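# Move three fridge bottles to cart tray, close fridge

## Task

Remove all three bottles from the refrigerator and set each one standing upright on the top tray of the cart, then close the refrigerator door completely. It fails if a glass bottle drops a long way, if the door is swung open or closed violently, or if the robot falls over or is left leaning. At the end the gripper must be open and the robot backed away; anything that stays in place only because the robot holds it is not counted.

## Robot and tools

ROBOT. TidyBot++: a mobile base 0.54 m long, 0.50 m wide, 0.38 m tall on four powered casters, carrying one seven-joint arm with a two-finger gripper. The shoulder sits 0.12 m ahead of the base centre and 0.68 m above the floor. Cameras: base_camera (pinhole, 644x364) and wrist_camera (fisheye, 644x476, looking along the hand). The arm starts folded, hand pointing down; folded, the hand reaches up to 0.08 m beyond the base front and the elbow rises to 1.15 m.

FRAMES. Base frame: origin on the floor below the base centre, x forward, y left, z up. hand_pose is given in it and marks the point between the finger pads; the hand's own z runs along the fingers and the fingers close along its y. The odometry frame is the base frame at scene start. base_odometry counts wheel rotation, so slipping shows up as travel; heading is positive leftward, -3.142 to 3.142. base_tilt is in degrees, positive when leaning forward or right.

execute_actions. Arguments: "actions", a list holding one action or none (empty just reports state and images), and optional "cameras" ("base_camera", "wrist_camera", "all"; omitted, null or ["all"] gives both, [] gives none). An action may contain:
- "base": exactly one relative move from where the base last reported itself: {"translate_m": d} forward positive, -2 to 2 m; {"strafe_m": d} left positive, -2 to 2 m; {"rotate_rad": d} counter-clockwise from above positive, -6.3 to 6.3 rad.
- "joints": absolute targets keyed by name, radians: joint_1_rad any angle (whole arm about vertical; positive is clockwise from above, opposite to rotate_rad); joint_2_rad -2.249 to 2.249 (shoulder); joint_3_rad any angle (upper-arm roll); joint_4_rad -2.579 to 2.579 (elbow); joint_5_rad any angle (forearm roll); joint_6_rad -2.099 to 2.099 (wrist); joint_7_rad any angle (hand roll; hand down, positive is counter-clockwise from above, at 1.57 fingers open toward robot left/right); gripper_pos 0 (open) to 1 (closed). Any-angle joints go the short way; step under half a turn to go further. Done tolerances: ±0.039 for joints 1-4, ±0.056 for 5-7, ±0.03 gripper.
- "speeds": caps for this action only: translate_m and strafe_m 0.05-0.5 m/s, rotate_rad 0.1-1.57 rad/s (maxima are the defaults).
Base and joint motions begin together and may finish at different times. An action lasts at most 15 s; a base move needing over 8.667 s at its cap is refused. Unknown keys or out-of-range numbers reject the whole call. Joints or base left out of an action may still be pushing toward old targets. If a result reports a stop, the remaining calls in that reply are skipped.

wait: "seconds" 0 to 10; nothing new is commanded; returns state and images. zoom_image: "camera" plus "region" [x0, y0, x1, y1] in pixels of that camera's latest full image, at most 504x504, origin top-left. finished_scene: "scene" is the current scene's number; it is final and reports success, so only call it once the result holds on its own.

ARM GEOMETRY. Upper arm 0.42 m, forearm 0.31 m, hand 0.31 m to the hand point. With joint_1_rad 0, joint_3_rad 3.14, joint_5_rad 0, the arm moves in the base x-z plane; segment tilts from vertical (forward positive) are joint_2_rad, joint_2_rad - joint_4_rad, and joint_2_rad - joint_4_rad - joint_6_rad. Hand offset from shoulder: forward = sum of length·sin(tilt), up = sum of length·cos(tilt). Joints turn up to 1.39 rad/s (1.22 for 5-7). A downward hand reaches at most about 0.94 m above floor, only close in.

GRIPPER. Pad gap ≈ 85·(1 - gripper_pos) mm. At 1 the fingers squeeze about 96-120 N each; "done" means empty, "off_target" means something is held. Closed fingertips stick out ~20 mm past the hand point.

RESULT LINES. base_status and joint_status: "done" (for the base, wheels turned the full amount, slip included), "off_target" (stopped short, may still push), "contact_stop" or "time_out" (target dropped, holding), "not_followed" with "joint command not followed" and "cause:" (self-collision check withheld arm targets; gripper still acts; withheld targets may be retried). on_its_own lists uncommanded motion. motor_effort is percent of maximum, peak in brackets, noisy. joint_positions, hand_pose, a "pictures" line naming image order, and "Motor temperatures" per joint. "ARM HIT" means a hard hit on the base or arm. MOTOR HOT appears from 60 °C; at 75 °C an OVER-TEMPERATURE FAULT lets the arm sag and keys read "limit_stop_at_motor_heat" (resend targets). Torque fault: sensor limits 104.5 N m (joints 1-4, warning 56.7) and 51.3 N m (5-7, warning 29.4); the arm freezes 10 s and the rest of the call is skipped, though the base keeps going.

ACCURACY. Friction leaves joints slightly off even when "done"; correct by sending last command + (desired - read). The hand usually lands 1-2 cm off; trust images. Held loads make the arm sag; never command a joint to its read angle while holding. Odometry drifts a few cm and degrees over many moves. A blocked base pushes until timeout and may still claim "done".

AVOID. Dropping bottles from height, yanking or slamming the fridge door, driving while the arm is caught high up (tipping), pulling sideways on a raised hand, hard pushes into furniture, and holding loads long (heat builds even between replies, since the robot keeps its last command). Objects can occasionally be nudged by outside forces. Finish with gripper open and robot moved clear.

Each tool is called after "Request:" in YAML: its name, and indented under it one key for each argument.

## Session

Request:
execute_actions:
  actions:
    - {"joints":{"joint_6_rad":0.6}}

Scene clock: 1.70 s.
Motor temperatures (°C, as the motors report them): [31 33 26 27 33 39 38]
base_odometry: x=+0.000 y=+0.000 heading=+0.000 (m, m, rad; odometry frame)
base_tilt: forward=-0.3 right=-0.2 (deg)
base_status: not commanded
joint_positions: joint_1_rad=+0.001 joint_2_rad=-0.383 joint_3_rad=+3.148 joint_4_rad=-2.553 joint_5_rad=-0.018 joint_6_rad=+0.590 joint_7_rad=+1.596 gripper_pos=+0.000
joint_status: all done
motor_effort: joint_1_rad=-1(1) joint_2_rad=-5(5) joint_3_rad=+0(0) joint_4_rad=+21(21) joint_5_rad=-1(1) joint_6_rad=+9(9) joint_7_rad=+0(0) (%)
hand_pose: x=+0.5327 y=-0.0050 z=+0.8919 quat_wxyz=(+0.009, +0.710, -0.003, +0.704) (m; base frame)
pictures: base_camera, wrist_camera
camera_calibration (this result's frames):
wrist_camera: T_world_to_cam=[[-0.0415563, -0.992802, 0.112322, -0.0966968], [-0.0806985, -0.108717, -0.990792, 0.973177], [0.995872, -0.0502379, -0.0755998, -0.32683], [0, 0, 0, 1]] pos_world=[0.399997, -0.006619, 0.950369]
Images, in order (width x height): base_camera 644x364, wrist_camera 644x476.

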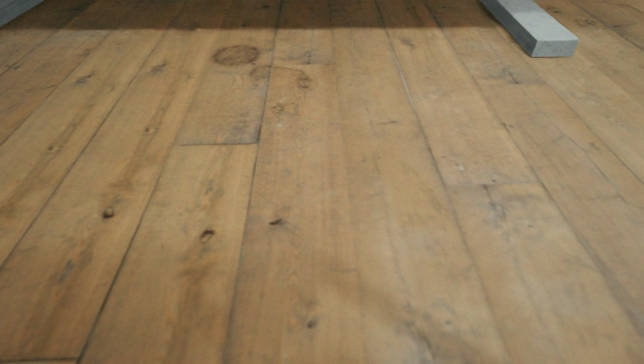

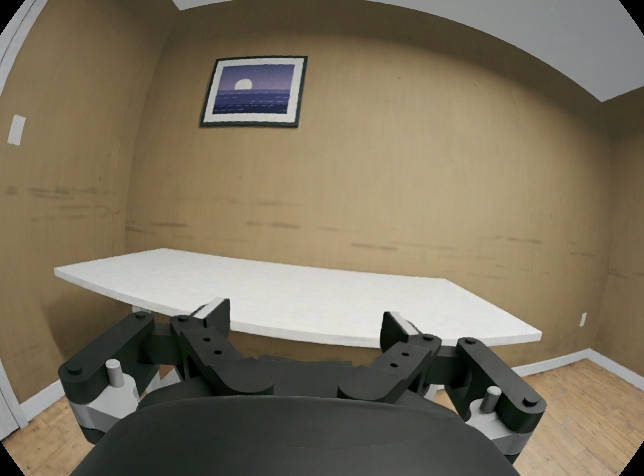

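Request:
execute_actions:
  actions:
    - {"base":{"rotate_rad":2.2}}
  cameras: ["wrist_camera"]

Request:
execute_actions:
  actions:
    - {"base":{"rotate_rad":2.1}}
  cameras: ["wrist_camera"]

Scene clock: 10.30 s.
Motor temperatures (°C, as the motors report them): [31 33 26 27 33 39 38]
base_odometry: x=+0.000 y=+0.000 heading=+2.200 (m, m, rad; odometry frame)
base_tilt: forward=-0.4 right=-0.2 (deg)
base_status: done
joint_positions: joint_1_rad=+0.001 joint_2_rad=-0.383 joint_3_rad=+3.148 joint_4_rad=-2.553 joint_5_rad=-0.018 joint_6_rad=+0.590 joint_7_rad=+1.596 gripper_pos=+0.000
joint_status: not commanded
motor_effort: joint_1_rad=-1(2) joint_2_rad=-5(6) joint_3_rad=-1(1) joint_4_rad=+21(21) joint_5_rad=-1(0) joint_6_rad=+9(9) joint_7_rad=+0(0) (%)
hand_pose: x=+0.5327 y=-0.0050 z=+0.8919 quat_wxyz=(+0.009, +0.710, -0.003, +0.704) (m; base frame)
pictures: wrist_camera
camera_calibration (this result's frames):
wrist_camera: T_world_to_cam=[[-0.0415562, -0.992802, 0.112322, -0.0966968], [-0.0806989, -0.108717, -0.990792, 0.973177], [0.995872, -0.0502378, -0.0756002, -0.32683], [0, 0, 0, 1]] pos_world=[0.399997, -0.00661896, 0.950369]
Images, in order (width x height): wrist_camera 644x476.

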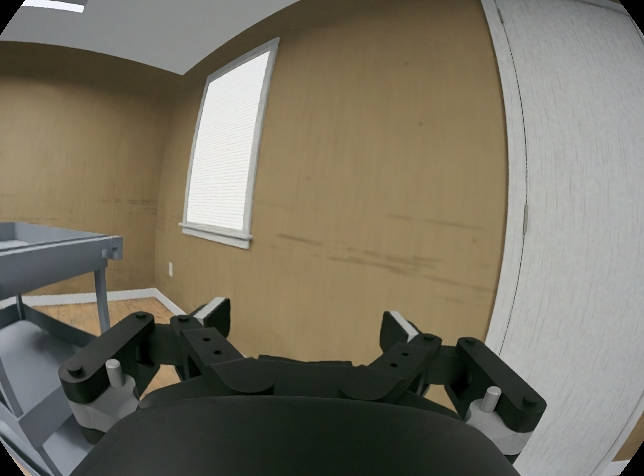

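Scene clock: 12.97 s.
Motor temperatures (°C, as the motors report them): [31 33 26 27 33 39 38]
base_odometry: x=+0.000 y=+0.000 heading=-1.984 (m, m, rad; odometry frame)
base_tilt: forward=-0.3 right=-0.2 (deg)
base_status: done
joint_positions: joint_1_rad=+0.001 joint_2_rad=-0.383 joint_3_rad=+3.148 joint_4_rad=-2.553 joint_5_rad=-0.018 joint_6_rad=+0.590 joint_7_rad=+1.596 gripper_pos=+0.000
joint_status: not commanded
motor_effort: joint_1_rad=-1(2) joint_2_rad=-5(6) joint_3_rad=-1(1) joint_4_rad=+21(21) joint_5_rad=-2(0) joint_6_rad=+8(9) joint_7_rad=+0(0) (%)
hand_pose: x=+0.5327 y=-0.0050 z=+0.8919 quat_wxyz=(+0.009, +0.710, -0.003, +0.704) (m; base frame)
pictures: wrist_camera
camera_calibration (this result's frames):
wrist_camera: T_world_to_cam=[[-0.0415561, -0.992802, 0.112323, -0.096697], [-0.0806987, -0.108717, -0.990792, 0.973177], [0.995872, -0.0502378, -0.0756, -0.32683], [0, 0, 0, 1]] pos_world=[0.399997, -0.00661894, 0.950369]
Images, in order (width x height): wrist_camera 644x476.

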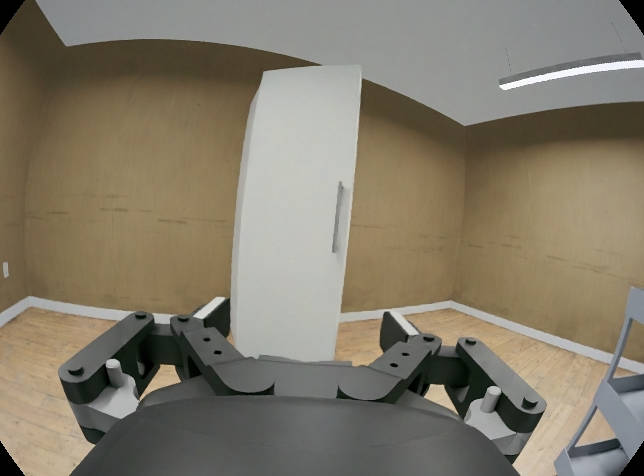

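Request:
execute_actions:
  actions:
    - {"base":{"rotate_rad":0.414}}
  cameras: []

Request:
execute_actions:
  actions:
    - {"base":{"strafe_m":-0.6}}
  cameras: []

Request:
execute_actions:
  actions:
    - {"base":{"translate_m":0.4}}

Scene clock: 33.53 s.
Motor temperatures (°C, as the motors report them): [31 32 26 27 33 39 38]
base_odometry: x=+0.000 y=+0.000 heading=-1.570 (m, m, rad; odometry frame)
base_tilt: forward=-0.3 right=-0.2 (deg)
base_status: done
joint_positions: joint_1_rad=+0.001 joint_2_rad=-0.383 joint_3_rad=+3.148 joint_4_rad=-2.553 joint_5_rad=-0.018 joint_6_rad=+0.590 joint_7_rad=+1.596 gripper_pos=+0.000
joint_status: not commanded
motor_effort: joint_1_rad=+0(2) joint_2_rad=-5(5) joint_3_rad=+0(1) joint_4_rad=+21(21) joint_5_rad=-1(0) joint_6_rad=+8(8) joint_7_rad=+0(0) (%)
hand_pose: x=+0.5327 y=-0.0050 z=+0.8919 quat_wxyz=(+0.009, +0.710, -0.003, +0.704) (m; base frame)
pictures: none
No camera images: the call's "cameras" was empty. Leave "cameras" out to get every camera's image.

Scene clock: 36.10 s.
Motor temperatures (°C, as the motors report them): [31 32 26 27 33 39 38]
base_odometry: x=-0.600 y=-0.001 heading=-1.570 (m, m, rad; odometry frame)
base_tilt: forward=-0.3 right=-0.2 (deg)
base_status: done
joint_positions: joint_1_rad=+0.001 joint_2_rad=-0.383 joint_3_rad=+3.148 joint_4_rad=-2.553 joint_5_rad=-0.018 joint_6_rad=+0.590 joint_7_rad=+1.596 gripper_pos=+0.000
joint_status: not commanded
motor_effort: joint_1_rad=+0(3) joint_2_rad=-5(6) joint_3_rad=-1(5) joint_4_rad=+20(22) joint_5_rad=-2(3) joint_6_rad=+9(9) joint_7_rad=+0(0) (%)
hand_pose: x=+0.5328 y=-0.0052 z=+0.8919 quat_wxyz=(+0.009, +0.710, -0.003, +0.704) (m; base frame)
pictures: none
No camera images: the call's "cameras" was empty. Leave "cameras" out to get every camera's image.

Scene clock: 38.27 s.
Motor temperatures (°C, as the motors report them): [31 32 26 27 33 39 38]
base_odometry: x=-0.600 y=-0.401 heading=-1.571 (m, m, rad; odometry frame)
base_tilt: forward=-0.3 right=-0.2 (deg)
base_status: done
joint_positions: joint_1_rad=+0.002 joint_2_rad=-0.379 joint_3_rad=+3.148 joint_4_rad=-2.553 joint_5_rad=-0.018 joint_6_rad=+0.590 joint_7_rad=+1.596 gripper_pos=+0.000
joint_status: not commanded
motor_effort: joint_1_rad=-1(1) joint_2_rad=-5(8) joint_3_rad=-1(1) joint_4_rad=+21(22) joint_5_rad=-1(1) joint_6_rad=+9(9) joint_7_rad=+0(0) (%)
hand_pose: x=+0.5335 y=-0.0054 z=+0.8904 quat_wxyz=(+0.009, +0.712, -0.003, +0.702) (m; base frame)
pictures: base_camera, wrist_camera
camera_calibration (this result's frames):
wrist_camera: T_world_to_cam=[[-0.0418495, -0.992788, 0.112338, -0.0966713], [-0.0844723, -0.108518, -0.990499, 0.973429], [0.995547, -0.0509413, -0.0793217, -0.324258], [0, 0, 0, 1]] pos_world=[0.400996, -0.00685766, 0.949319]
Images, in order (width x height): base_camera 644x364, wrist_camera 644x476.

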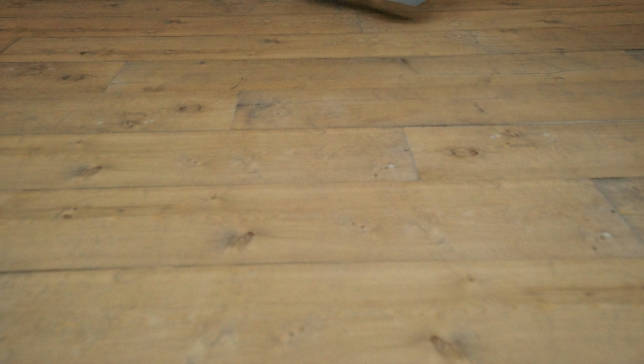

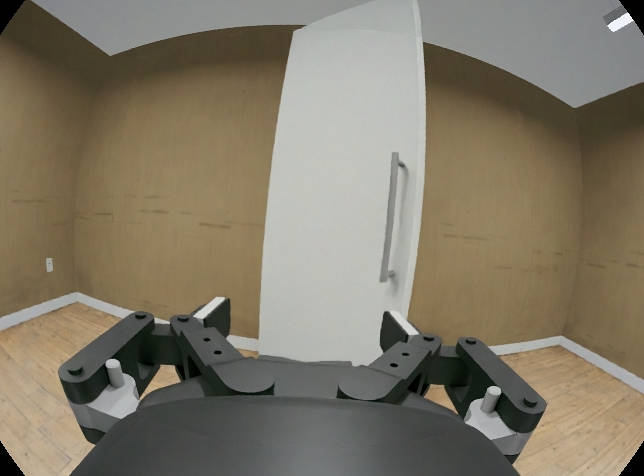

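Request:
execute_actions:
  actions:
    - {"base":{"strafe_m":-0.42}}
  cameras: []

Request:
execute_actions:
  actions:
    - {"base":{"translate_m":0.6}}

Scene clock: 51.43 s.
Motor temperatures (°C, as the motors report them): [31 32 26 27 33 39 38]
base_odometry: x=-1.020 y=-0.402 heading=-1.570 (m, m, rad; odometry frame)
base_tilt: forward=-0.3 right=-0.2 (deg)
base_status: done
joint_positions: joint_1_rad=+0.002 joint_2_rad=-0.379 joint_3_rad=+3.148 joint_4_rad=-2.553 joint_5_rad=-0.018 joint_6_rad=+0.590 joint_7_rad=+1.596 gripper_pos=+0.000
joint_status: not commanded
motor_effort: joint_1_rad=-1(2) joint_2_rad=-5(6) joint_3_rad=+0(3) joint_4_rad=+20(21) joint_5_rad=-1(0) joint_6_rad=+8(9) joint_7_rad=+0(0) (%)
hand_pose: x=+0.5335 y=-0.0054 z=+0.8905 quat_wxyz=(+0.009, +0.712, -0.003, +0.703) (m; base frame)
pictures: none
No camera images: the call's "cameras" was empty. Leave "cameras" out to get every camera's image.

Scene clock: 54.00 s.
Motor temperatures (°C, as the motors report them): [31 32 26 27 33 39 38]
base_odometry: x=-1.020 y=-1.002 heading=-1.570 (m, m, rad; odometry frame)
base_tilt: forward=-0.3 right=-0.2 (deg)
base_status: done
joint_positions: joint_1_rad=+0.002 joint_2_rad=-0.381 joint_3_rad=+3.148 joint_4_rad=-2.553 joint_5_rad=-0.018 joint_6_rad=+0.590 joint_7_rad=+1.596 gripper_pos=+0.000
joint_status: not commanded
motor_effort: joint_1_rad=-1(0) joint_2_rad=-6(8) joint_3_rad=-1(0) joint_4_rad=+21(22) joint_5_rad=-1(1) joint_6_rad=+9(9) joint_7_rad=+0(0) (%)
hand_pose: x=+0.5331 y=-0.0054 z=+0.8912 quat_wxyz=(+0.009, +0.711, -0.003, +0.703) (m; base frame)
pictures: base_camera, wrist_camera
camera_calibration (this result's frames):
wrist_camera: T_world_to_cam=[[-0.0421987, -0.992787, 0.112221, -0.0965502], [-0.0824232, -0.108479, -0.990676, 0.973308], [0.995704, -0.0510549, -0.0772509, -0.325692], [0, 0, 0, 1]] pos_world=[0.400441, -0.00689833, 0.949907]
Images, in order (width x height): base_camera 644x364, wrist_camera 644x476.

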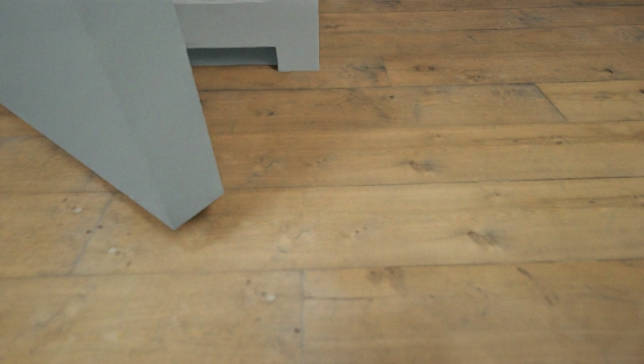

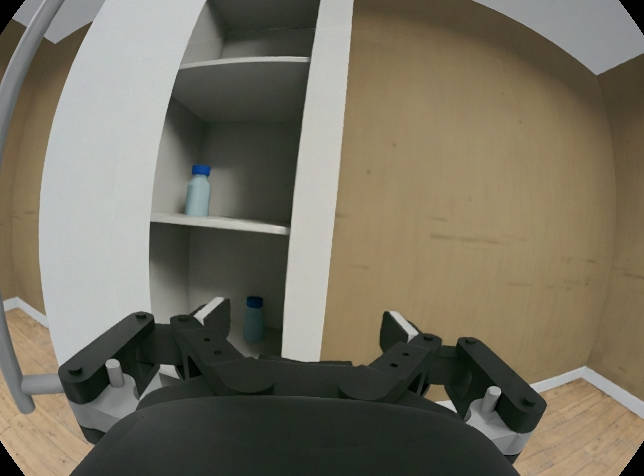

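Request:
execute_actions:
  actions:
    - {"base":{"strafe_m":0.05}}
  cameras: []

Request:
execute_actions:
  actions:
    - {"base":{"translate_m":0.13},"speeds":{"translate_m":0.1}}
  cameras: []

Request:
execute_actions:
  actions:
    - {"base":{"strafe_m":0.45},"speeds":{"strafe_m":0.07}}

Scene clock: 67.97 s.
Motor temperatures (°C, as the motors report them): [31 32 26 28 33 39 38]
base_odometry: x=-0.970 y=-1.002 heading=-1.570 (m, m, rad; odometry frame)
base_tilt: forward=-0.3 right=-0.1 (deg)
base_status: done
joint_positions: joint_1_rad=+0.008 joint_2_rad=-0.381 joint_3_rad=+3.152 joint_4_rad=-2.553 joint_5_rad=-0.020 joint_6_rad=+0.590 joint_7_rad=+1.596 gripper_pos=+0.000
joint_status: not commanded
motor_effort: joint_1_rad=-1(10) joint_2_rad=-5(5) joint_3_rad=+0(9) joint_4_rad=+21(23) joint_5_rad=-2(5) joint_6_rad=+9(9) joint_7_rad=+0(0) (%)
hand_pose: x=+0.5330 y=-0.0103 z=+0.8913 quat_wxyz=(+0.012, +0.711, -0.009, +0.703) (m; base frame)
pictures: none
No camera images: the call's "cameras" was empty. Leave "cameras" out to get every camera's image.

Scene clock: 69.87 s.
Motor temperatures (°C, as the motors report them): [31 32 26 28 33 39 38]
base_odometry: x=-0.970 y=-1.132 heading=-1.571 (m, m, rad; odometry frame)
base_tilt: forward=-0.3 right=-0.2 (deg)
base_status: done
joint_positions: joint_1_rad=+0.103 joint_2_rad=-0.396 joint_3_rad=+3.257 joint_4_rad=-2.572 joint_5_rad=-0.074 joint_6_rad=+0.590 joint_7_rad=+1.596 gripper_pos=+0.000
joint_status: not commanded
motor_effort: joint_1_rad=-21(24) joint_2_rad=-2(5) joint_3_rad=-23(26) joint_4_rad=+24(31) joint_5_rad=+12(14) joint_6_rad=+8(13) joint_7_rad=-1(2) (%)
hand_pose: x=+0.5148 y=-0.1051 z=+0.8851 quat_wxyz=(+0.060, +0.705, -0.117, +0.697) (m; base frame)
pictures: none
No camera images: the call's "cameras" was empty. Leave "cameras" out to get every camera's image.

Scene clock: 81.20 s.
Motor temperatures (°C, as the motors report them): [31 32 27 28 33 39 38]
base_odometry: x=-0.523 y=-1.132 heading=-1.577 (m, m, rad; odometry frame)
base_tilt: forward=-0.3 right=-0.1 (deg)
base_status: strafe_m time_out (by the wheels' count: +0.447 of +0.450)
joint_positions: joint_1_rad=+0.187 joint_2_rad=-0.342 joint_3_rad=+3.335 joint_4_rad=-2.541 joint_5_rad=-0.149 joint_6_rad=+0.595 joint_7_rad=+1.596 gripper_pos=+0.000
joint_status: not commanded
motor_effort: joint_1_rad=-32(41) joint_2_rad=-15(17) joint_3_rad=-35(45) joint_4_rad=+14(30) joint_5_rad=+19(26) joint_6_rad=+6(12) joint_7_rad=-1(2) (%)
hand_pose: x=+0.5034 y=-0.1885 z=+0.8777 quat_wxyz=(+0.100, +0.691, -0.217, +0.682) (m; base frame)
pictures: base_camera, wrist_camera
camera_calibration (this result's frames):
wrist_camera: T_world_to_cam=[[-0.459757, -0.886434, -0.0534558, 0.0975699], [-0.0826163, 0.102628, -0.991283, 0.978017], [0.884193, -0.451333, -0.120418, -0.287938], [0, 0, 0, 1]] pos_world=[0.380251, -0.143839, 0.940034]
Images, in order (width x height): base_camera 644x364, wrist_camera 644x476.

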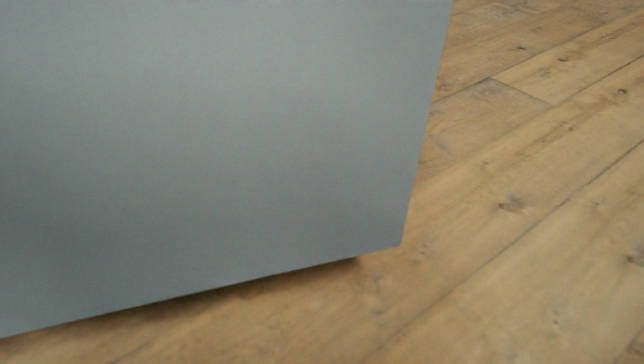

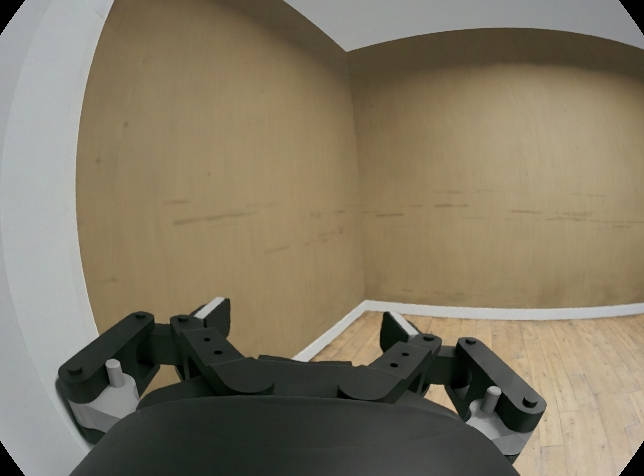

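Request:
execute_actions:
  actions:
    - {"base":{"translate_m":-0.5},"joints":{"joint_1_rad":0.0,"joint_2_rad":-0.38,"joint_3_rad":3.14,"joint_4_rad":-2.55,"joint_5_rad":0.0}}

Scene clock: 90.90 s.
Motor temperatures (°C, as the motors report them): [32 31 27 28 33 39 38]
base_odometry: x=-0.520 y=-0.632 heading=-1.577 (m, m, rad; odometry frame)
base_tilt: forward=-0.3 right=-0.2 (deg)
base_status: done
joint_positions: joint_1_rad=+0.042 joint_2_rad=-0.387 joint_3_rad=+3.176 joint_4_rad=-2.564 joint_5_rad=-0.051 joint_6_rad=+0.595 joint_7_rad=+1.596 gripper_pos=+0.000
joint_status: joint_1_rad off_target (ended at +0.042, target +0.000); the others done
motor_effort: joint_1_rad=-6(33) joint_2_rad=-4(18) joint_3_rad=-7(38) joint_4_rad=+22(28) joint_5_rad=+2(19) joint_6_rad=+9(11) joint_7_rad=+0(1) (%)
hand_pose: x=+0.5283 y=-0.0409 z=+0.8887 quat_wxyz=(+0.026, +0.710, -0.047, +0.702) (m; base frame)
pictures: base_camera, wrist_camera
camera_calibration (this result's frames):
wrist_camera: T_world_to_cam=[[-0.127626, -0.989035, 0.0743104, -0.0527197], [-0.0888828, -0.0632165, -0.994034, 0.974774], [0.987832, -0.133469, -0.0798402, -0.319892], [0, 0, 0, 1]] pos_world=[0.395911, -0.0332155, 0.947336]
Images, in order (width x height): base_camera 644x364, wrist_camera 644x476.

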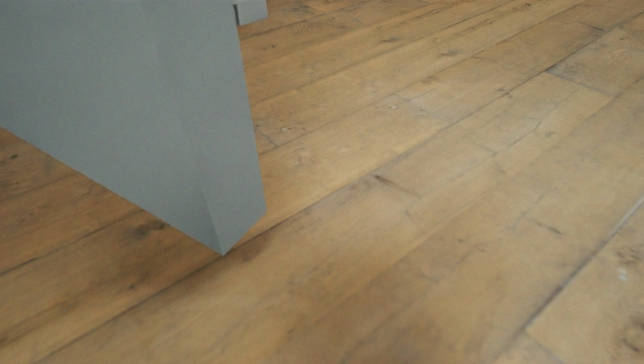

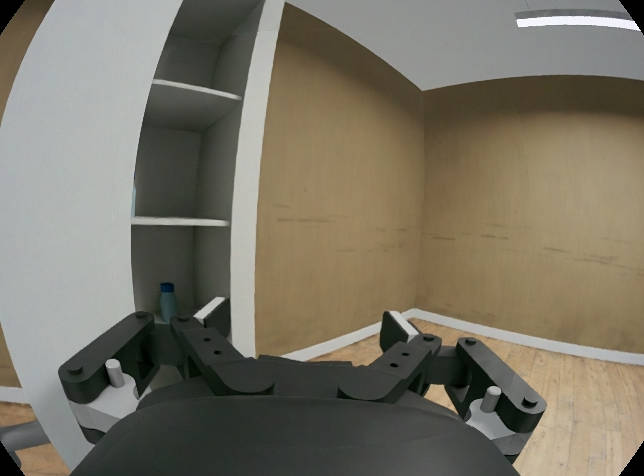

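Request:
execute_actions:
  actions:
    - {"base":{"translate_m":-0.25},"speeds":{"translate_m":0.1}}

Scene clock: 102.03 s.
Motor temperatures (°C, as the motors report them): [32 31 27 28 33 39 38]
base_odometry: x=-0.518 y=-0.382 heading=-1.577 (m, m, rad; odometry frame)
base_tilt: forward=-0.3 right=-0.2 (deg)
base_status: done
joint_positions: joint_1_rad=+0.021 joint_2_rad=-0.381 joint_3_rad=+3.154 joint_4_rad=-2.563 joint_5_rad=-0.038 joint_6_rad=+0.595 joint_7_rad=+1.596 gripper_pos=+0.000
joint_status: not commanded
motor_effort: joint_1_rad=-1(6) joint_2_rad=-5(6) joint_3_rad=+0(7) joint_4_rad=+20(22) joint_5_rad=-2(3) joint_6_rad=+9(9) joint_7_rad=+0(0) (%)
hand_pose: x=+0.5307 y=-0.0195 z=+0.8870 quat_wxyz=(+0.015, +0.712, -0.023, +0.701) (m; base frame)
pictures: base_camera, wrist_camera
camera_calibration (this result's frames):
wrist_camera: T_world_to_cam=[[-0.0775472, -0.992521, 0.094279, -0.0754933], [-0.0904212, -0.0871725, -0.992081, 0.973331], [0.99288, -0.0854579, -0.082985, -0.318498], [0, 0, 0, 1]] pos_world=[0.398385, -0.0172991, 0.946311]
Images, in order (width x height): base_camera 644x364, wrist_camera 644x476.

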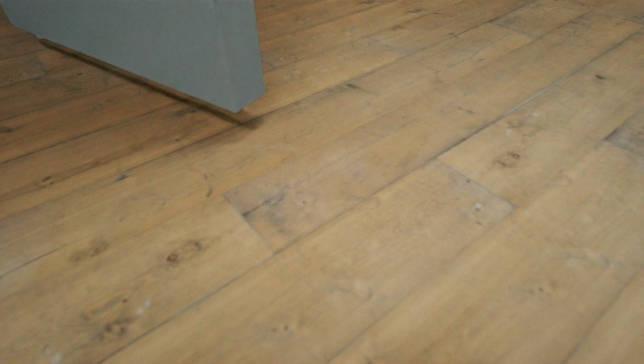

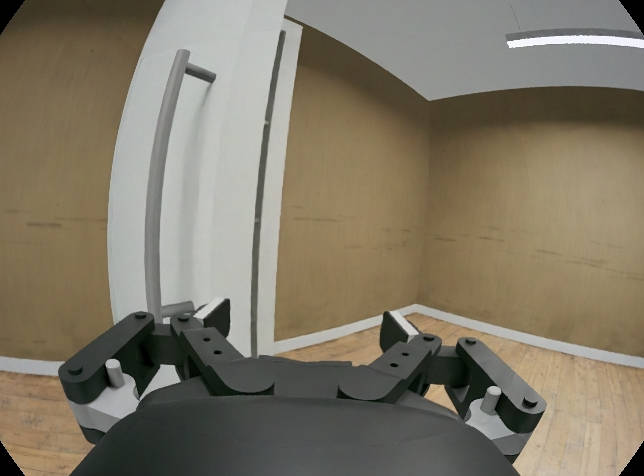

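Request:
execute_actions:
  actions:
    - {"base":{"rotate_rad":0.25}}

Scene clock: 118.67 s.
Motor temperatures (°C, as the motors report them): [32 31 27 28 33 39 38]
base_odometry: x=-0.518 y=-0.382 heading=-1.326 (m, m, rad; odometry frame)
base_tilt: forward=-0.3 right=-0.2 (deg)
base_status: done
joint_positions: joint_1_rad=+0.018 joint_2_rad=-0.381 joint_3_rad=+3.151 joint_4_rad=-2.563 joint_5_rad=-0.037 joint_6_rad=+0.595 joint_7_rad=+1.596 gripper_pos=+0.000
joint_status: not commanded
motor_effort: joint_1_rad=-1(2) joint_2_rad=-5(5) joint_3_rad=-1(1) joint_4_rad=+21(21) joint_5_rad=+0(0) joint_6_rad=+9(9) joint_7_rad=+0(0) (%)
hand_pose: x=+0.5308 y=-0.0170 z=+0.8870 quat_wxyz=(+0.014, +0.712, -0.020, +0.701) (m; base frame)
pictures: base_camera, wrist_camera
camera_calibration (this result's frames):
wrist_camera: T_world_to_cam=[[-0.0718337, -0.992778, 0.0960811, -0.0775941], [-0.0899532, -0.0894891, -0.991917, 0.97313], [0.993352, -0.0798959, -0.0828752, -0.318608], [0, 0, 0, 1]] pos_world=[0.398452, -0.0154046, 0.946316]
Images, in order (width x height): base_camera 644x364, wrist_camera 644x476.

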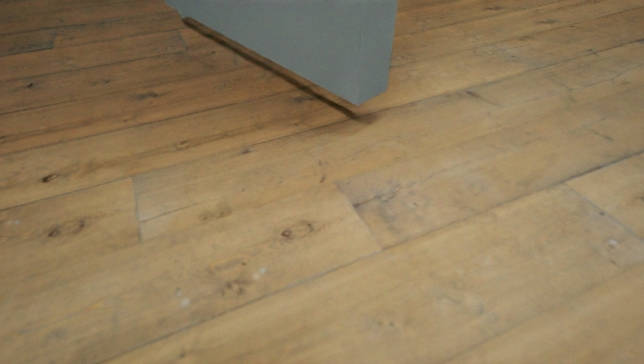

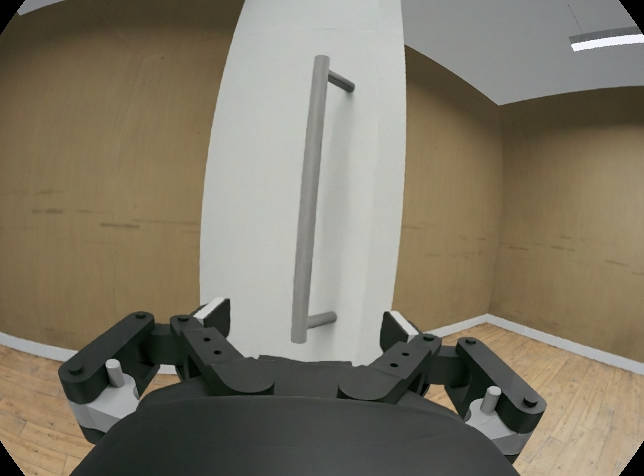

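Request:
execute_actions:
  actions:
    - {"base":{"rotate_rad":0.2}}

Scene clock: 133.47 s.
Motor temperatures (°C, as the motors report them): [32 31 27 28 33 39 38]
base_odometry: x=-0.518 y=-0.382 heading=-1.127 (m, m, rad; odometry frame)
base_tilt: forward=-0.3 right=-0.2 (deg)
base_status: done
joint_positions: joint_1_rad=+0.017 joint_2_rad=-0.381 joint_3_rad=+3.150 joint_4_rad=-2.563 joint_5_rad=-0.036 joint_6_rad=+0.595 joint_7_rad=+1.596 gripper_pos=+0.000
joint_status: not commanded
motor_effort: joint_1_rad=-1(2) joint_2_rad=-5(6) joint_3_rad=+0(1) joint_4_rad=+20(21) joint_5_rad=-1(1) joint_6_rad=+8(9) joint_7_rad=+0(0) (%)
hand_pose: x=+0.5308 y=-0.0159 z=+0.8871 quat_wxyz=(+0.013, +0.712, -0.019, +0.701) (m; base frame)
pictures: base_camera, wrist_camera
camera_calibration (this result's frames):
wrist_camera: T_world_to_cam=[[-0.0695108, -0.992877, 0.0967678, -0.0784053], [-0.0897566, -0.0903843, -0.991854, 0.973051], [0.993535, -0.0776301, -0.0828345, -0.318648], [0, 0, 0, 1]] pos_world=[0.398476, -0.014635, 0.946317]
Images, in order (width x height): base_camera 644x364, wrist_camera 644x476.

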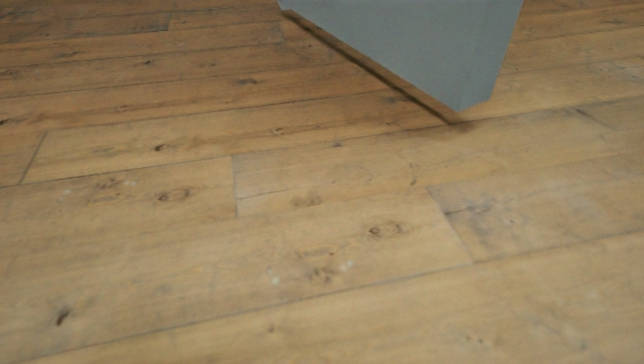

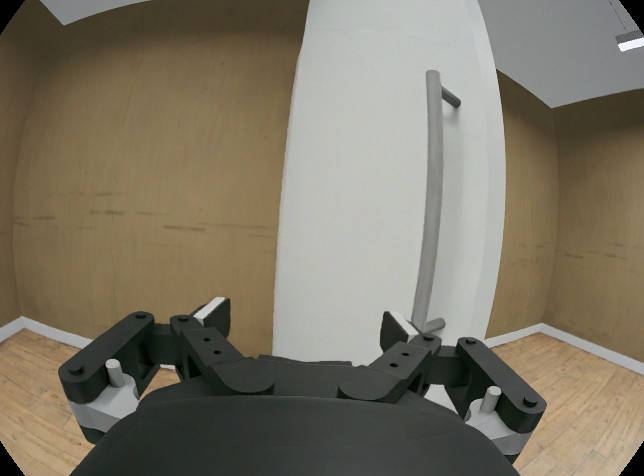

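Request:
execute_actions:
  actions:
    - {"base":{"strafe_m":-0.36},"joints":{"gripper_pos":1.0}}

Scene clock: 144.57 s.
Motor temperatures (°C, as the motors report them): [32 31 27 28 33 39 38]
base_odometry: x=-0.843 y=-0.537 heading=-1.126 (m, m, rad; odometry frame)
base_tilt: forward=-0.3 right=-0.2 (deg)
base_status: done
joint_positions: joint_1_rad=+0.017 joint_2_rad=-0.381 joint_3_rad=+3.150 joint_4_rad=-2.563 joint_5_rad=-0.035 joint_6_rad=+0.595 joint_7_rad=+1.596 gripper_pos=+0.999
joint_status: all done
motor_effort: joint_1_rad=-1(2) joint_2_rad=-5(5) joint_3_rad=+0(1) joint_4_rad=+21(21) joint_5_rad=-1(0) joint_6_rad=+9(9) joint_7_rad=+0(0) (%)
hand_pose: x=+0.5309 y=-0.0157 z=+0.8871 quat_wxyz=(+0.013, +0.712, -0.018, +0.701) (m; base frame)
pictures: base_camera, wrist_camera
camera_calibration (this result's frames):
wrist_camera: T_world_to_cam=[[-0.0687692, -0.992848, 0.0975872, -0.0792658], [-0.0897071, -0.0912684, -0.991778, 0.972972], [0.993591, -0.076958, -0.0827891, -0.318696], [0, 0, 0, 1]] pos_world=[0.398485, -0.0144234, 0.946323]
Images, in order (width x height): base_camera 644x364, wrist_camera 644x476.

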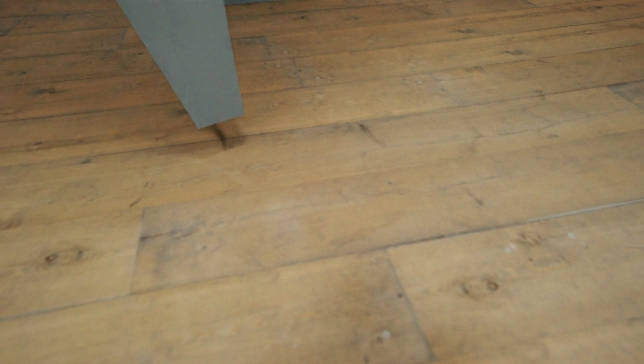

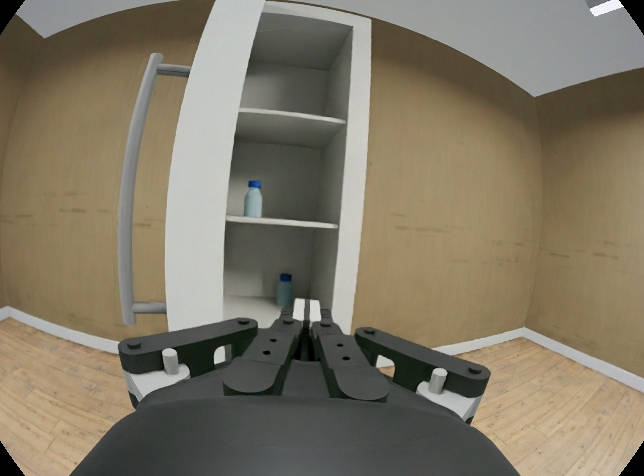

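Request:
execute_actions:
  actions:
    - {"base":{"translate_m":0.35}}
  cameras: []

Request:
execute_actions:
  actions:
    - {"base":{"strafe_m":0.3},"speeds":{"strafe_m":0.08}}

Scene clock: 159.40 s.
Motor temperatures (°C, as the motors report them): [31 31 27 28 33 39 38]
base_odometry: x=-0.693 y=-0.853 heading=-1.127 (m, m, rad; odometry frame)
base_tilt: forward=-0.3 right=-0.2 (deg)
base_status: done
joint_positions: joint_1_rad=+0.017 joint_2_rad=-0.376 joint_3_rad=+3.150 joint_4_rad=-2.563 joint_5_rad=-0.035 joint_6_rad=+0.595 joint_7_rad=+1.596 gripper_pos=+0.999
joint_status: not commanded
motor_effort: joint_1_rad=-1(0) joint_2_rad=-5(8) joint_3_rad=-1(0) joint_4_rad=+21(21) joint_5_rad=-1(0) joint_6_rad=+9(9) joint_7_rad=+0(0) (%)
hand_pose: x=+0.5319 y=-0.0157 z=+0.8850 quat_wxyz=(+0.013, +0.714, -0.018, +0.700) (m; base frame)
pictures: none
No camera images: the call's "cameras" was empty. Leave "cameras" out to get every camera's image.

Scene clock: 163.77 s.
Motor temperatures (°C, as the motors report them): [31 31 27 28 33 39 38]
base_odometry: x=-0.423 y=-0.724 heading=-1.126 (m, m, rad; odometry frame)
base_tilt: forward=-0.3 right=-0.1 (deg)
base_status: done
joint_positions: joint_1_rad=+0.090 joint_2_rad=-0.383 joint_3_rad=+3.265 joint_4_rad=-2.570 joint_5_rad=-0.035 joint_6_rad=+0.595 joint_7_rad=+1.596 gripper_pos=+0.999
joint_status: not commanded
motor_effort: joint_1_rad=-19(21) joint_2_rad=-6(7) joint_3_rad=-26(29) joint_4_rad=+24(29) joint_5_rad=+5(5) joint_6_rad=+9(10) joint_7_rad=+0(1) (%)
hand_pose: x=+0.5200 y=-0.0976 z=+0.8827 quat_wxyz=(+0.061, +0.709, -0.097, +0.696) (m; base frame)
pictures: base_camera, wrist_camera
camera_calibration (this result's frames):
wrist_camera: T_world_to_cam=[[-0.245105, -0.967918, 0.0552942, -0.0294415], [-0.103868, -0.0304889, -0.994124, 0.975598], [0.963917, -0.249408, -0.0930626, -0.306849], [0, 0, 0, 1]] pos_world=[0.389893, -0.0752824, 0.942937]
Images, in order (width x height): base_camera 644x364, wrist_camera 644x476.

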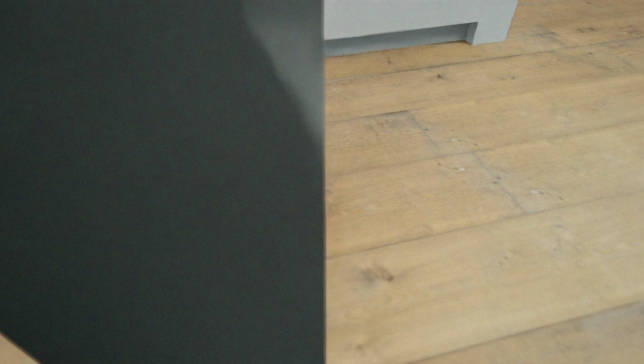

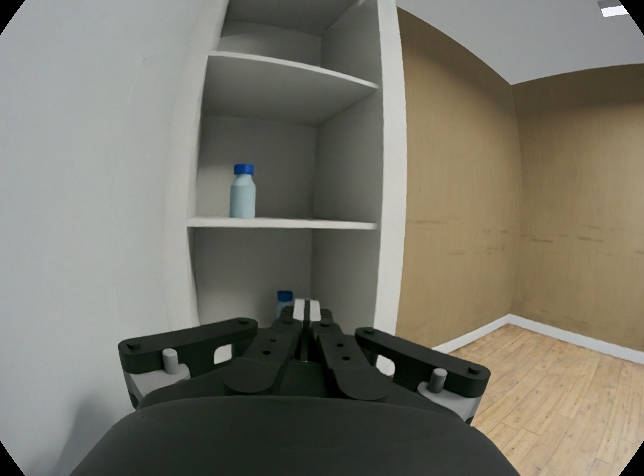

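Request:
execute_actions:
  actions:
    - {"base":{"strafe_m":-0.15},"speeds":{"strafe_m":0.15}}
  cameras: []

Request:
execute_actions:
  actions:
    - {"base":{"translate_m":-0.4},"joints":{"joint_1_rad":0.0,"joint_3_rad":3.14,"joint_5_rad":0.0,"gripper_pos":0.0}}

Scene clock: 173.10 s.
Motor temperatures (°C, as the motors report them): [32 31 27 28 33 39 38]
base_odometry: x=-0.558 y=-0.789 heading=-1.127 (m, m, rad; odometry frame)
base_tilt: forward=-0.3 right=-0.1 (deg)
base_status: done
joint_positions: joint_1_rad=+0.006 joint_2_rad=-0.382 joint_3_rad=+3.135 joint_4_rad=-2.567 joint_5_rad=-0.034 joint_6_rad=+0.595 joint_7_rad=+1.596 gripper_pos=+0.999
joint_status: not commanded
motor_effort: joint_1_rad=-1(20) joint_2_rad=-5(6) joint_3_rad=+0(27) joint_4_rad=+20(24) joint_5_rad=+0(5) joint_6_rad=+9(9) joint_7_rad=+1(0) (%)
hand_pose: x=+0.5302 y=-0.0042 z=+0.8850 quat_wxyz=(+0.007, +0.714, -0.007, +0.700) (m; base frame)
pictures: none
No camera images: the call's "cameras" was empty. Leave "cameras" out to get every camera's image.

Scene clock: 175.27 s.
Motor temperatures (°C, as the motors report them): [32 31 27 28 33 39 38]
base_odometry: x=-0.730 y=-0.428 heading=-1.126 (m, m, rad; odometry frame)
base_tilt: forward=-0.3 right=-0.2 (deg)
base_status: done
joint_positions: joint_1_rad=+0.006 joint_2_rad=-0.385 joint_3_rad=+3.135 joint_4_rad=-2.567 joint_5_rad=-0.034 joint_6_rad=+0.595 joint_7_rad=+1.596 gripper_pos=+0.000
joint_status: all done
motor_effort: joint_1_rad=-1(2) joint_2_rad=-5(8) joint_3_rad=+0(0) joint_4_rad=+21(22) joint_5_rad=-1(0) joint_6_rad=+9(9) joint_7_rad=+0(0) (%)
hand_pose: x=+0.5296 y=-0.0042 z=+0.8863 quat_wxyz=(+0.007, +0.713, -0.007, +0.701) (m; base frame)
pictures: base_camera, wrist_camera
camera_calibration (this result's frames):
wrist_camera: T_world_to_cam=[[-0.0434256, -0.993634, 0.103947, -0.0868912], [-0.0878016, -0.0998469, -0.991121, 0.971499], [0.995191, -0.0521668, -0.0829067, -0.317292], [0, 0, 0, 1]] pos_world=[0.397292, -0.005889, 0.9456]
Images, in order (width x height): base_camera 644x364, wrist_camera 644x476.

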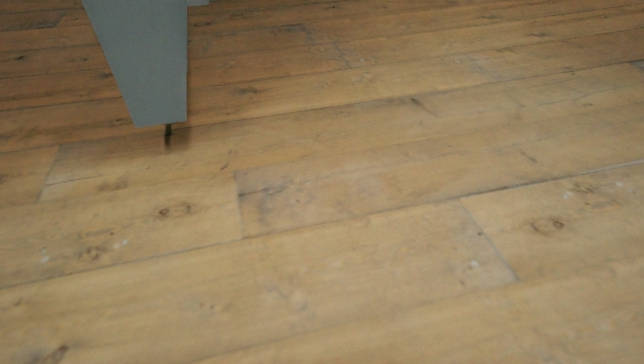

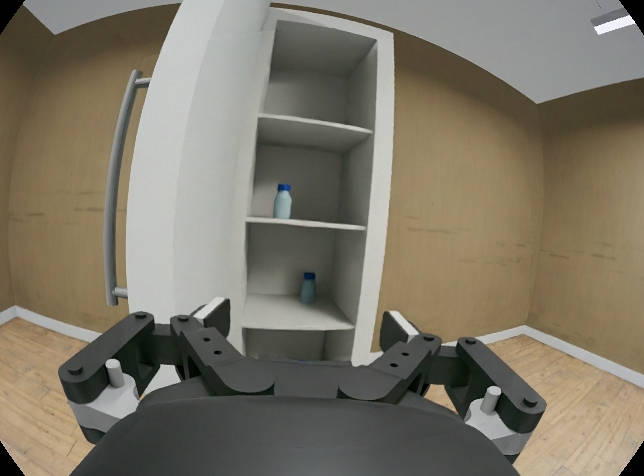

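Request:
execute_actions:
  actions:
    - {"base":{"translate_m":0.25},"joints":{"joint_1_rad":0.0,"joint_2_rad":1.5,"joint_4_rad":-0.45,"joint_6_rad":0.38}}
  cameras: ["wrist_camera"]

Scene clock: 191.43 s.
Motor temperatures (°C, as the motors report them): [31 31 27 28 33 39 38]
base_odometry: x=-0.623 y=-0.654 heading=-1.127 (m, m, rad; odometry frame)
base_tilt: forward=-0.3 right=-0.2 (deg)
base_status: done
joint_positions: joint_1_rad=+0.006 joint_2_rad=+1.497 joint_3_rad=+3.135 joint_4_rad=-0.479 joint_5_rad=-0.034 joint_6_rad=+0.411 joint_7_rad=+1.596 gripper_pos=+0.000
joint_status: all done
motor_effort: joint_1_rad=+0(1) joint_2_rad=-53(55) joint_3_rad=-2(1) joint_4_rad=+22(23) joint_5_rad=-1(2) joint_6_rad=+8(9) joint_7_rad=+0(1) (%)
hand_pose: x=+1.1387 y=-0.0078 z=+0.5904 quat_wxyz=(+0.003, +0.705, -0.011, +0.709) (m; base frame)
pictures: wrist_camera
camera_calibration (this result's frames):
wrist_camera: T_world_to_cam=[[-0.0454088, -0.99476, 0.0916015, -0.0238118], [-0.0661275, -0.0885017, -0.993879, 0.708409], [0.996777, -0.0511882, -0.0617622, -0.962434], [0, 0, 0, 1]] pos_world=[1.0051, -0.0102569, 0.646811]
Images, in order (width x height): wrist_camera 644x476.

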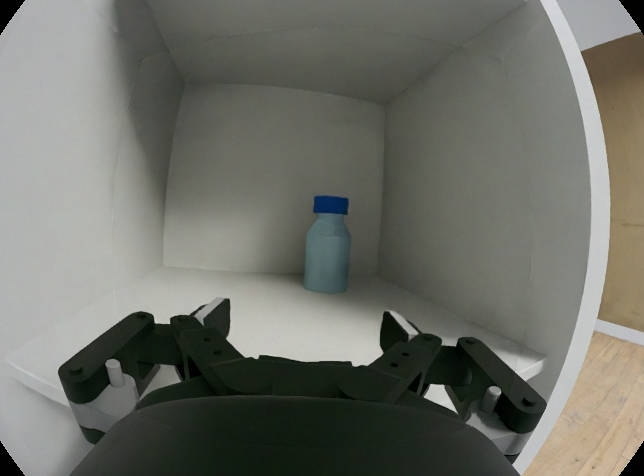

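Request:
execute_actions:
  actions:
    - {"base":{"strafe_m":-0.02},"speeds":{"strafe_m":0.06}}
  cameras: []

Request:
execute_actions:
  actions:
    - {"base":{"translate_m":0.2},"speeds":{"translate_m":0.15}}

Scene clock: 202.80 s.
Motor temperatures (°C, as the motors report them): [31 32 27 28 33 39 38]
base_odometry: x=-0.641 y=-0.662 heading=-1.127 (m, m, rad; odometry frame)
base_tilt: forward=-0.3 right=-0.2 (deg)
base_status: done
joint_positions: joint_1_rad=+0.005 joint_2_rad=+1.497 joint_3_rad=+3.135 joint_4_rad=-0.479 joint_5_rad=-0.034 joint_6_rad=+0.411 joint_7_rad=+1.596 gripper_pos=+0.000
joint_status: not commanded
motor_effort: joint_1_rad=-1(5) joint_2_rad=-53(54) joint_3_rad=-2(2) joint_4_rad=+22(22) joint_5_rad=-1(1) joint_6_rad=+9(9) joint_7_rad=+0(1) (%)
hand_pose: x=+1.1388 y=-0.0071 z=+0.5907 quat_wxyz=(+0.002, +0.705, -0.011, +0.709) (m; base frame)
pictures: none
No camera images: the call's "cameras" was empty. Leave "cameras" out to get every camera's image.

Scene clock: 206.77 s.
Motor temperatures (°C, as the motors report them): [31 32 27 28 33 39 38]
base_odometry: x=-0.576 y=-0.799 heading=-1.124 (m, m, rad; odometry frame)
base_tilt: forward=-0.3 right=-0.1 (deg)
base_status: translate_m time_out (by the wheels' count: +0.151 of +0.200)
joint_positions: joint_1_rad=+0.006 joint_2_rad=+1.499 joint_3_rad=+3.136 joint_4_rad=-0.472 joint_5_rad=-0.034 joint_6_rad=+0.405 joint_7_rad=+1.596 gripper_pos=+0.000
joint_status: not commanded
motor_effort: joint_1_rad=+0(10) joint_2_rad=-52(67) joint_3_rad=-1(3) joint_4_rad=+22(29) joint_5_rad=-1(1) joint_6_rad=+8(12) joint_7_rad=+0(1) (%)
hand_pose: x=+1.1394 y=-0.0081 z=+0.5914 quat_wxyz=(+0.003, +0.705, -0.011, +0.709) (m; base frame)
pictures: base_camera, wrist_camera
camera_calibration (this result's frames):
wrist_camera: T_world_to_cam=[[-0.0454499, -0.994721, 0.0919983, -0.0243461], [-0.0662861, -0.0888875, -0.993834, 0.709544], [0.996765, -0.0512678, -0.0618963, -0.963047], [0, 0, 0, 1]] pos_world=[1.00586, -0.0105213, 0.647799]
Images, in order (width x height): base_camera 644x364, wrist_camera 644x476.

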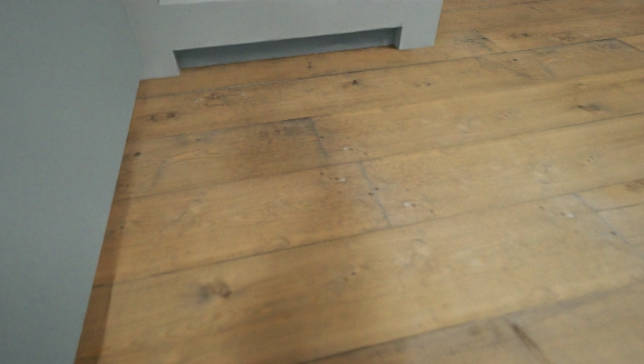

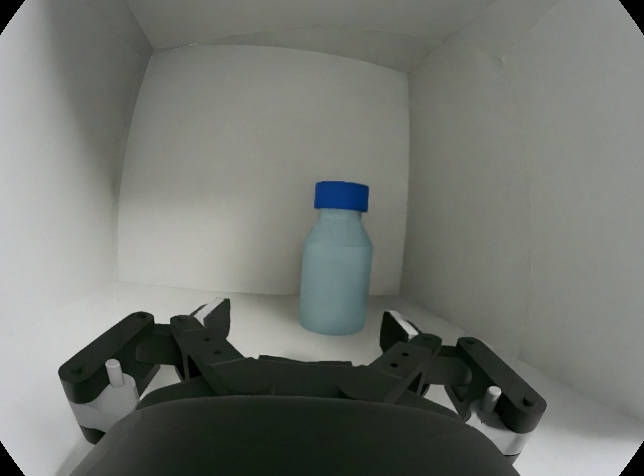

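Request:
execute_actions:
  actions:
    - {"base":{"strafe_m":-0.12},"joints":{"joint_1_rad":-0.08},"speeds":{"strafe_m":0.1}}
  cameras: ["wrist_camera"]

Scene clock: 218.43 s.
Motor temperatures (°C, as the motors report them): [31 33 27 28 33 39 38]
base_odometry: x=-0.684 y=-0.851 heading=-1.124 (m, m, rad; odometry frame)
base_tilt: forward=-0.3 right=-0.1 (deg)
base_status: done
joint_positions: joint_1_rad=-0.072 joint_2_rad=+1.499 joint_3_rad=+3.136 joint_4_rad=-0.472 joint_5_rad=-0.034 joint_6_rad=+0.405 joint_7_rad=+1.596 gripper_pos=+0.000
joint_status: all done
motor_effort: joint_1_rad=-1(6) joint_2_rad=-53(54) joint_3_rad=-2(2) joint_4_rad=+22(23) joint_5_rad=-1(1) joint_6_rad=+9(9) joint_7_rad=+0(0) (%)
hand_pose: x=+1.1369 y=+0.0720 z=+0.5914 quat_wxyz=(-0.025, +0.705, +0.017, +0.708) (m; base frame)
pictures: wrist_camera
camera_calibration (this result's frames):
wrist_camera: T_world_to_cam=[[0.0328197, -0.995218, 0.0919982, -0.0336601], [-0.0590994, -0.0938192, -0.993834, 0.708689], [0.997712, 0.0271803, -0.0618959, -0.96316], [0, 0, 0, 1]] pos_world=[1.00394, 0.0591684, 0.647799]
Images, in order (width x height): wrist_camera 644x476.

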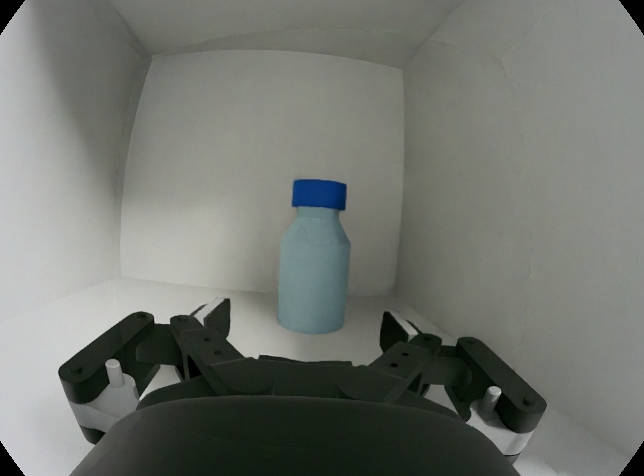

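Request:
execute_actions:
  actions:
    - {"base":{"translate_m":0.19},"speeds":{"translate_m":0.1}}
  cameras: ["wrist_camera"]

Scene clock: 228.57 s.
Motor temperatures (°C, as the motors report them): [31 34 27 28 33 39 38]
base_odometry: x=-0.602 y=-1.023 heading=-1.125 (m, m, rad; odometry frame)
base_tilt: forward=-0.2 right=-0.1 (deg)
base_status: done
joint_positions: joint_1_rad=-0.072 joint_2_rad=+1.499 joint_3_rad=+3.136 joint_4_rad=-0.472 joint_5_rad=-0.034 joint_6_rad=+0.405 joint_7_rad=+1.596 gripper_pos=+0.000
joint_status: not commanded
motor_effort: joint_1_rad=-1(3) joint_2_rad=-54(55) joint_3_rad=-2(1) joint_4_rad=+22(24) joint_5_rad=-1(1) joint_6_rad=+9(9) joint_7_rad=+0(1) (%)
hand_pose: x=+1.1369 y=+0.0720 z=+0.5911 quat_wxyz=(-0.025, +0.705, +0.017, +0.708) (m; base frame)
pictures: wrist_camera
camera_calibration (this result's frames):
wrist_camera: T_world_to_cam=[[0.0328496, -0.995216, 0.0920087, -0.0336756], [-0.0593924, -0.0938395, -0.993814, 0.708744], [0.997694, 0.0271818, -0.0621908, -0.962964], [0, 0, 0, 1]] pos_world=[1.00394, 0.0591687, 0.64757]
Images, in order (width x height): wrist_camera 644x476.

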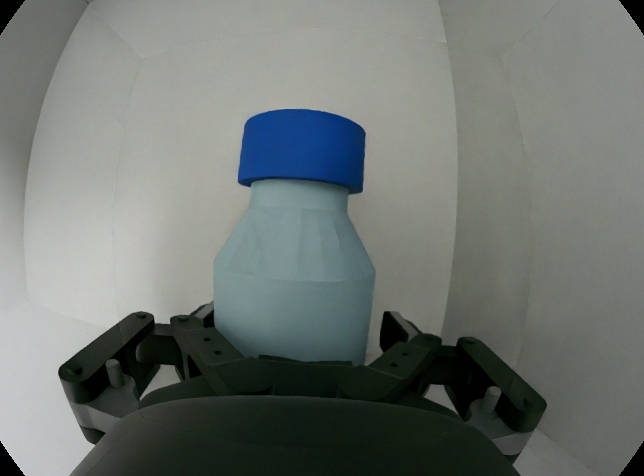

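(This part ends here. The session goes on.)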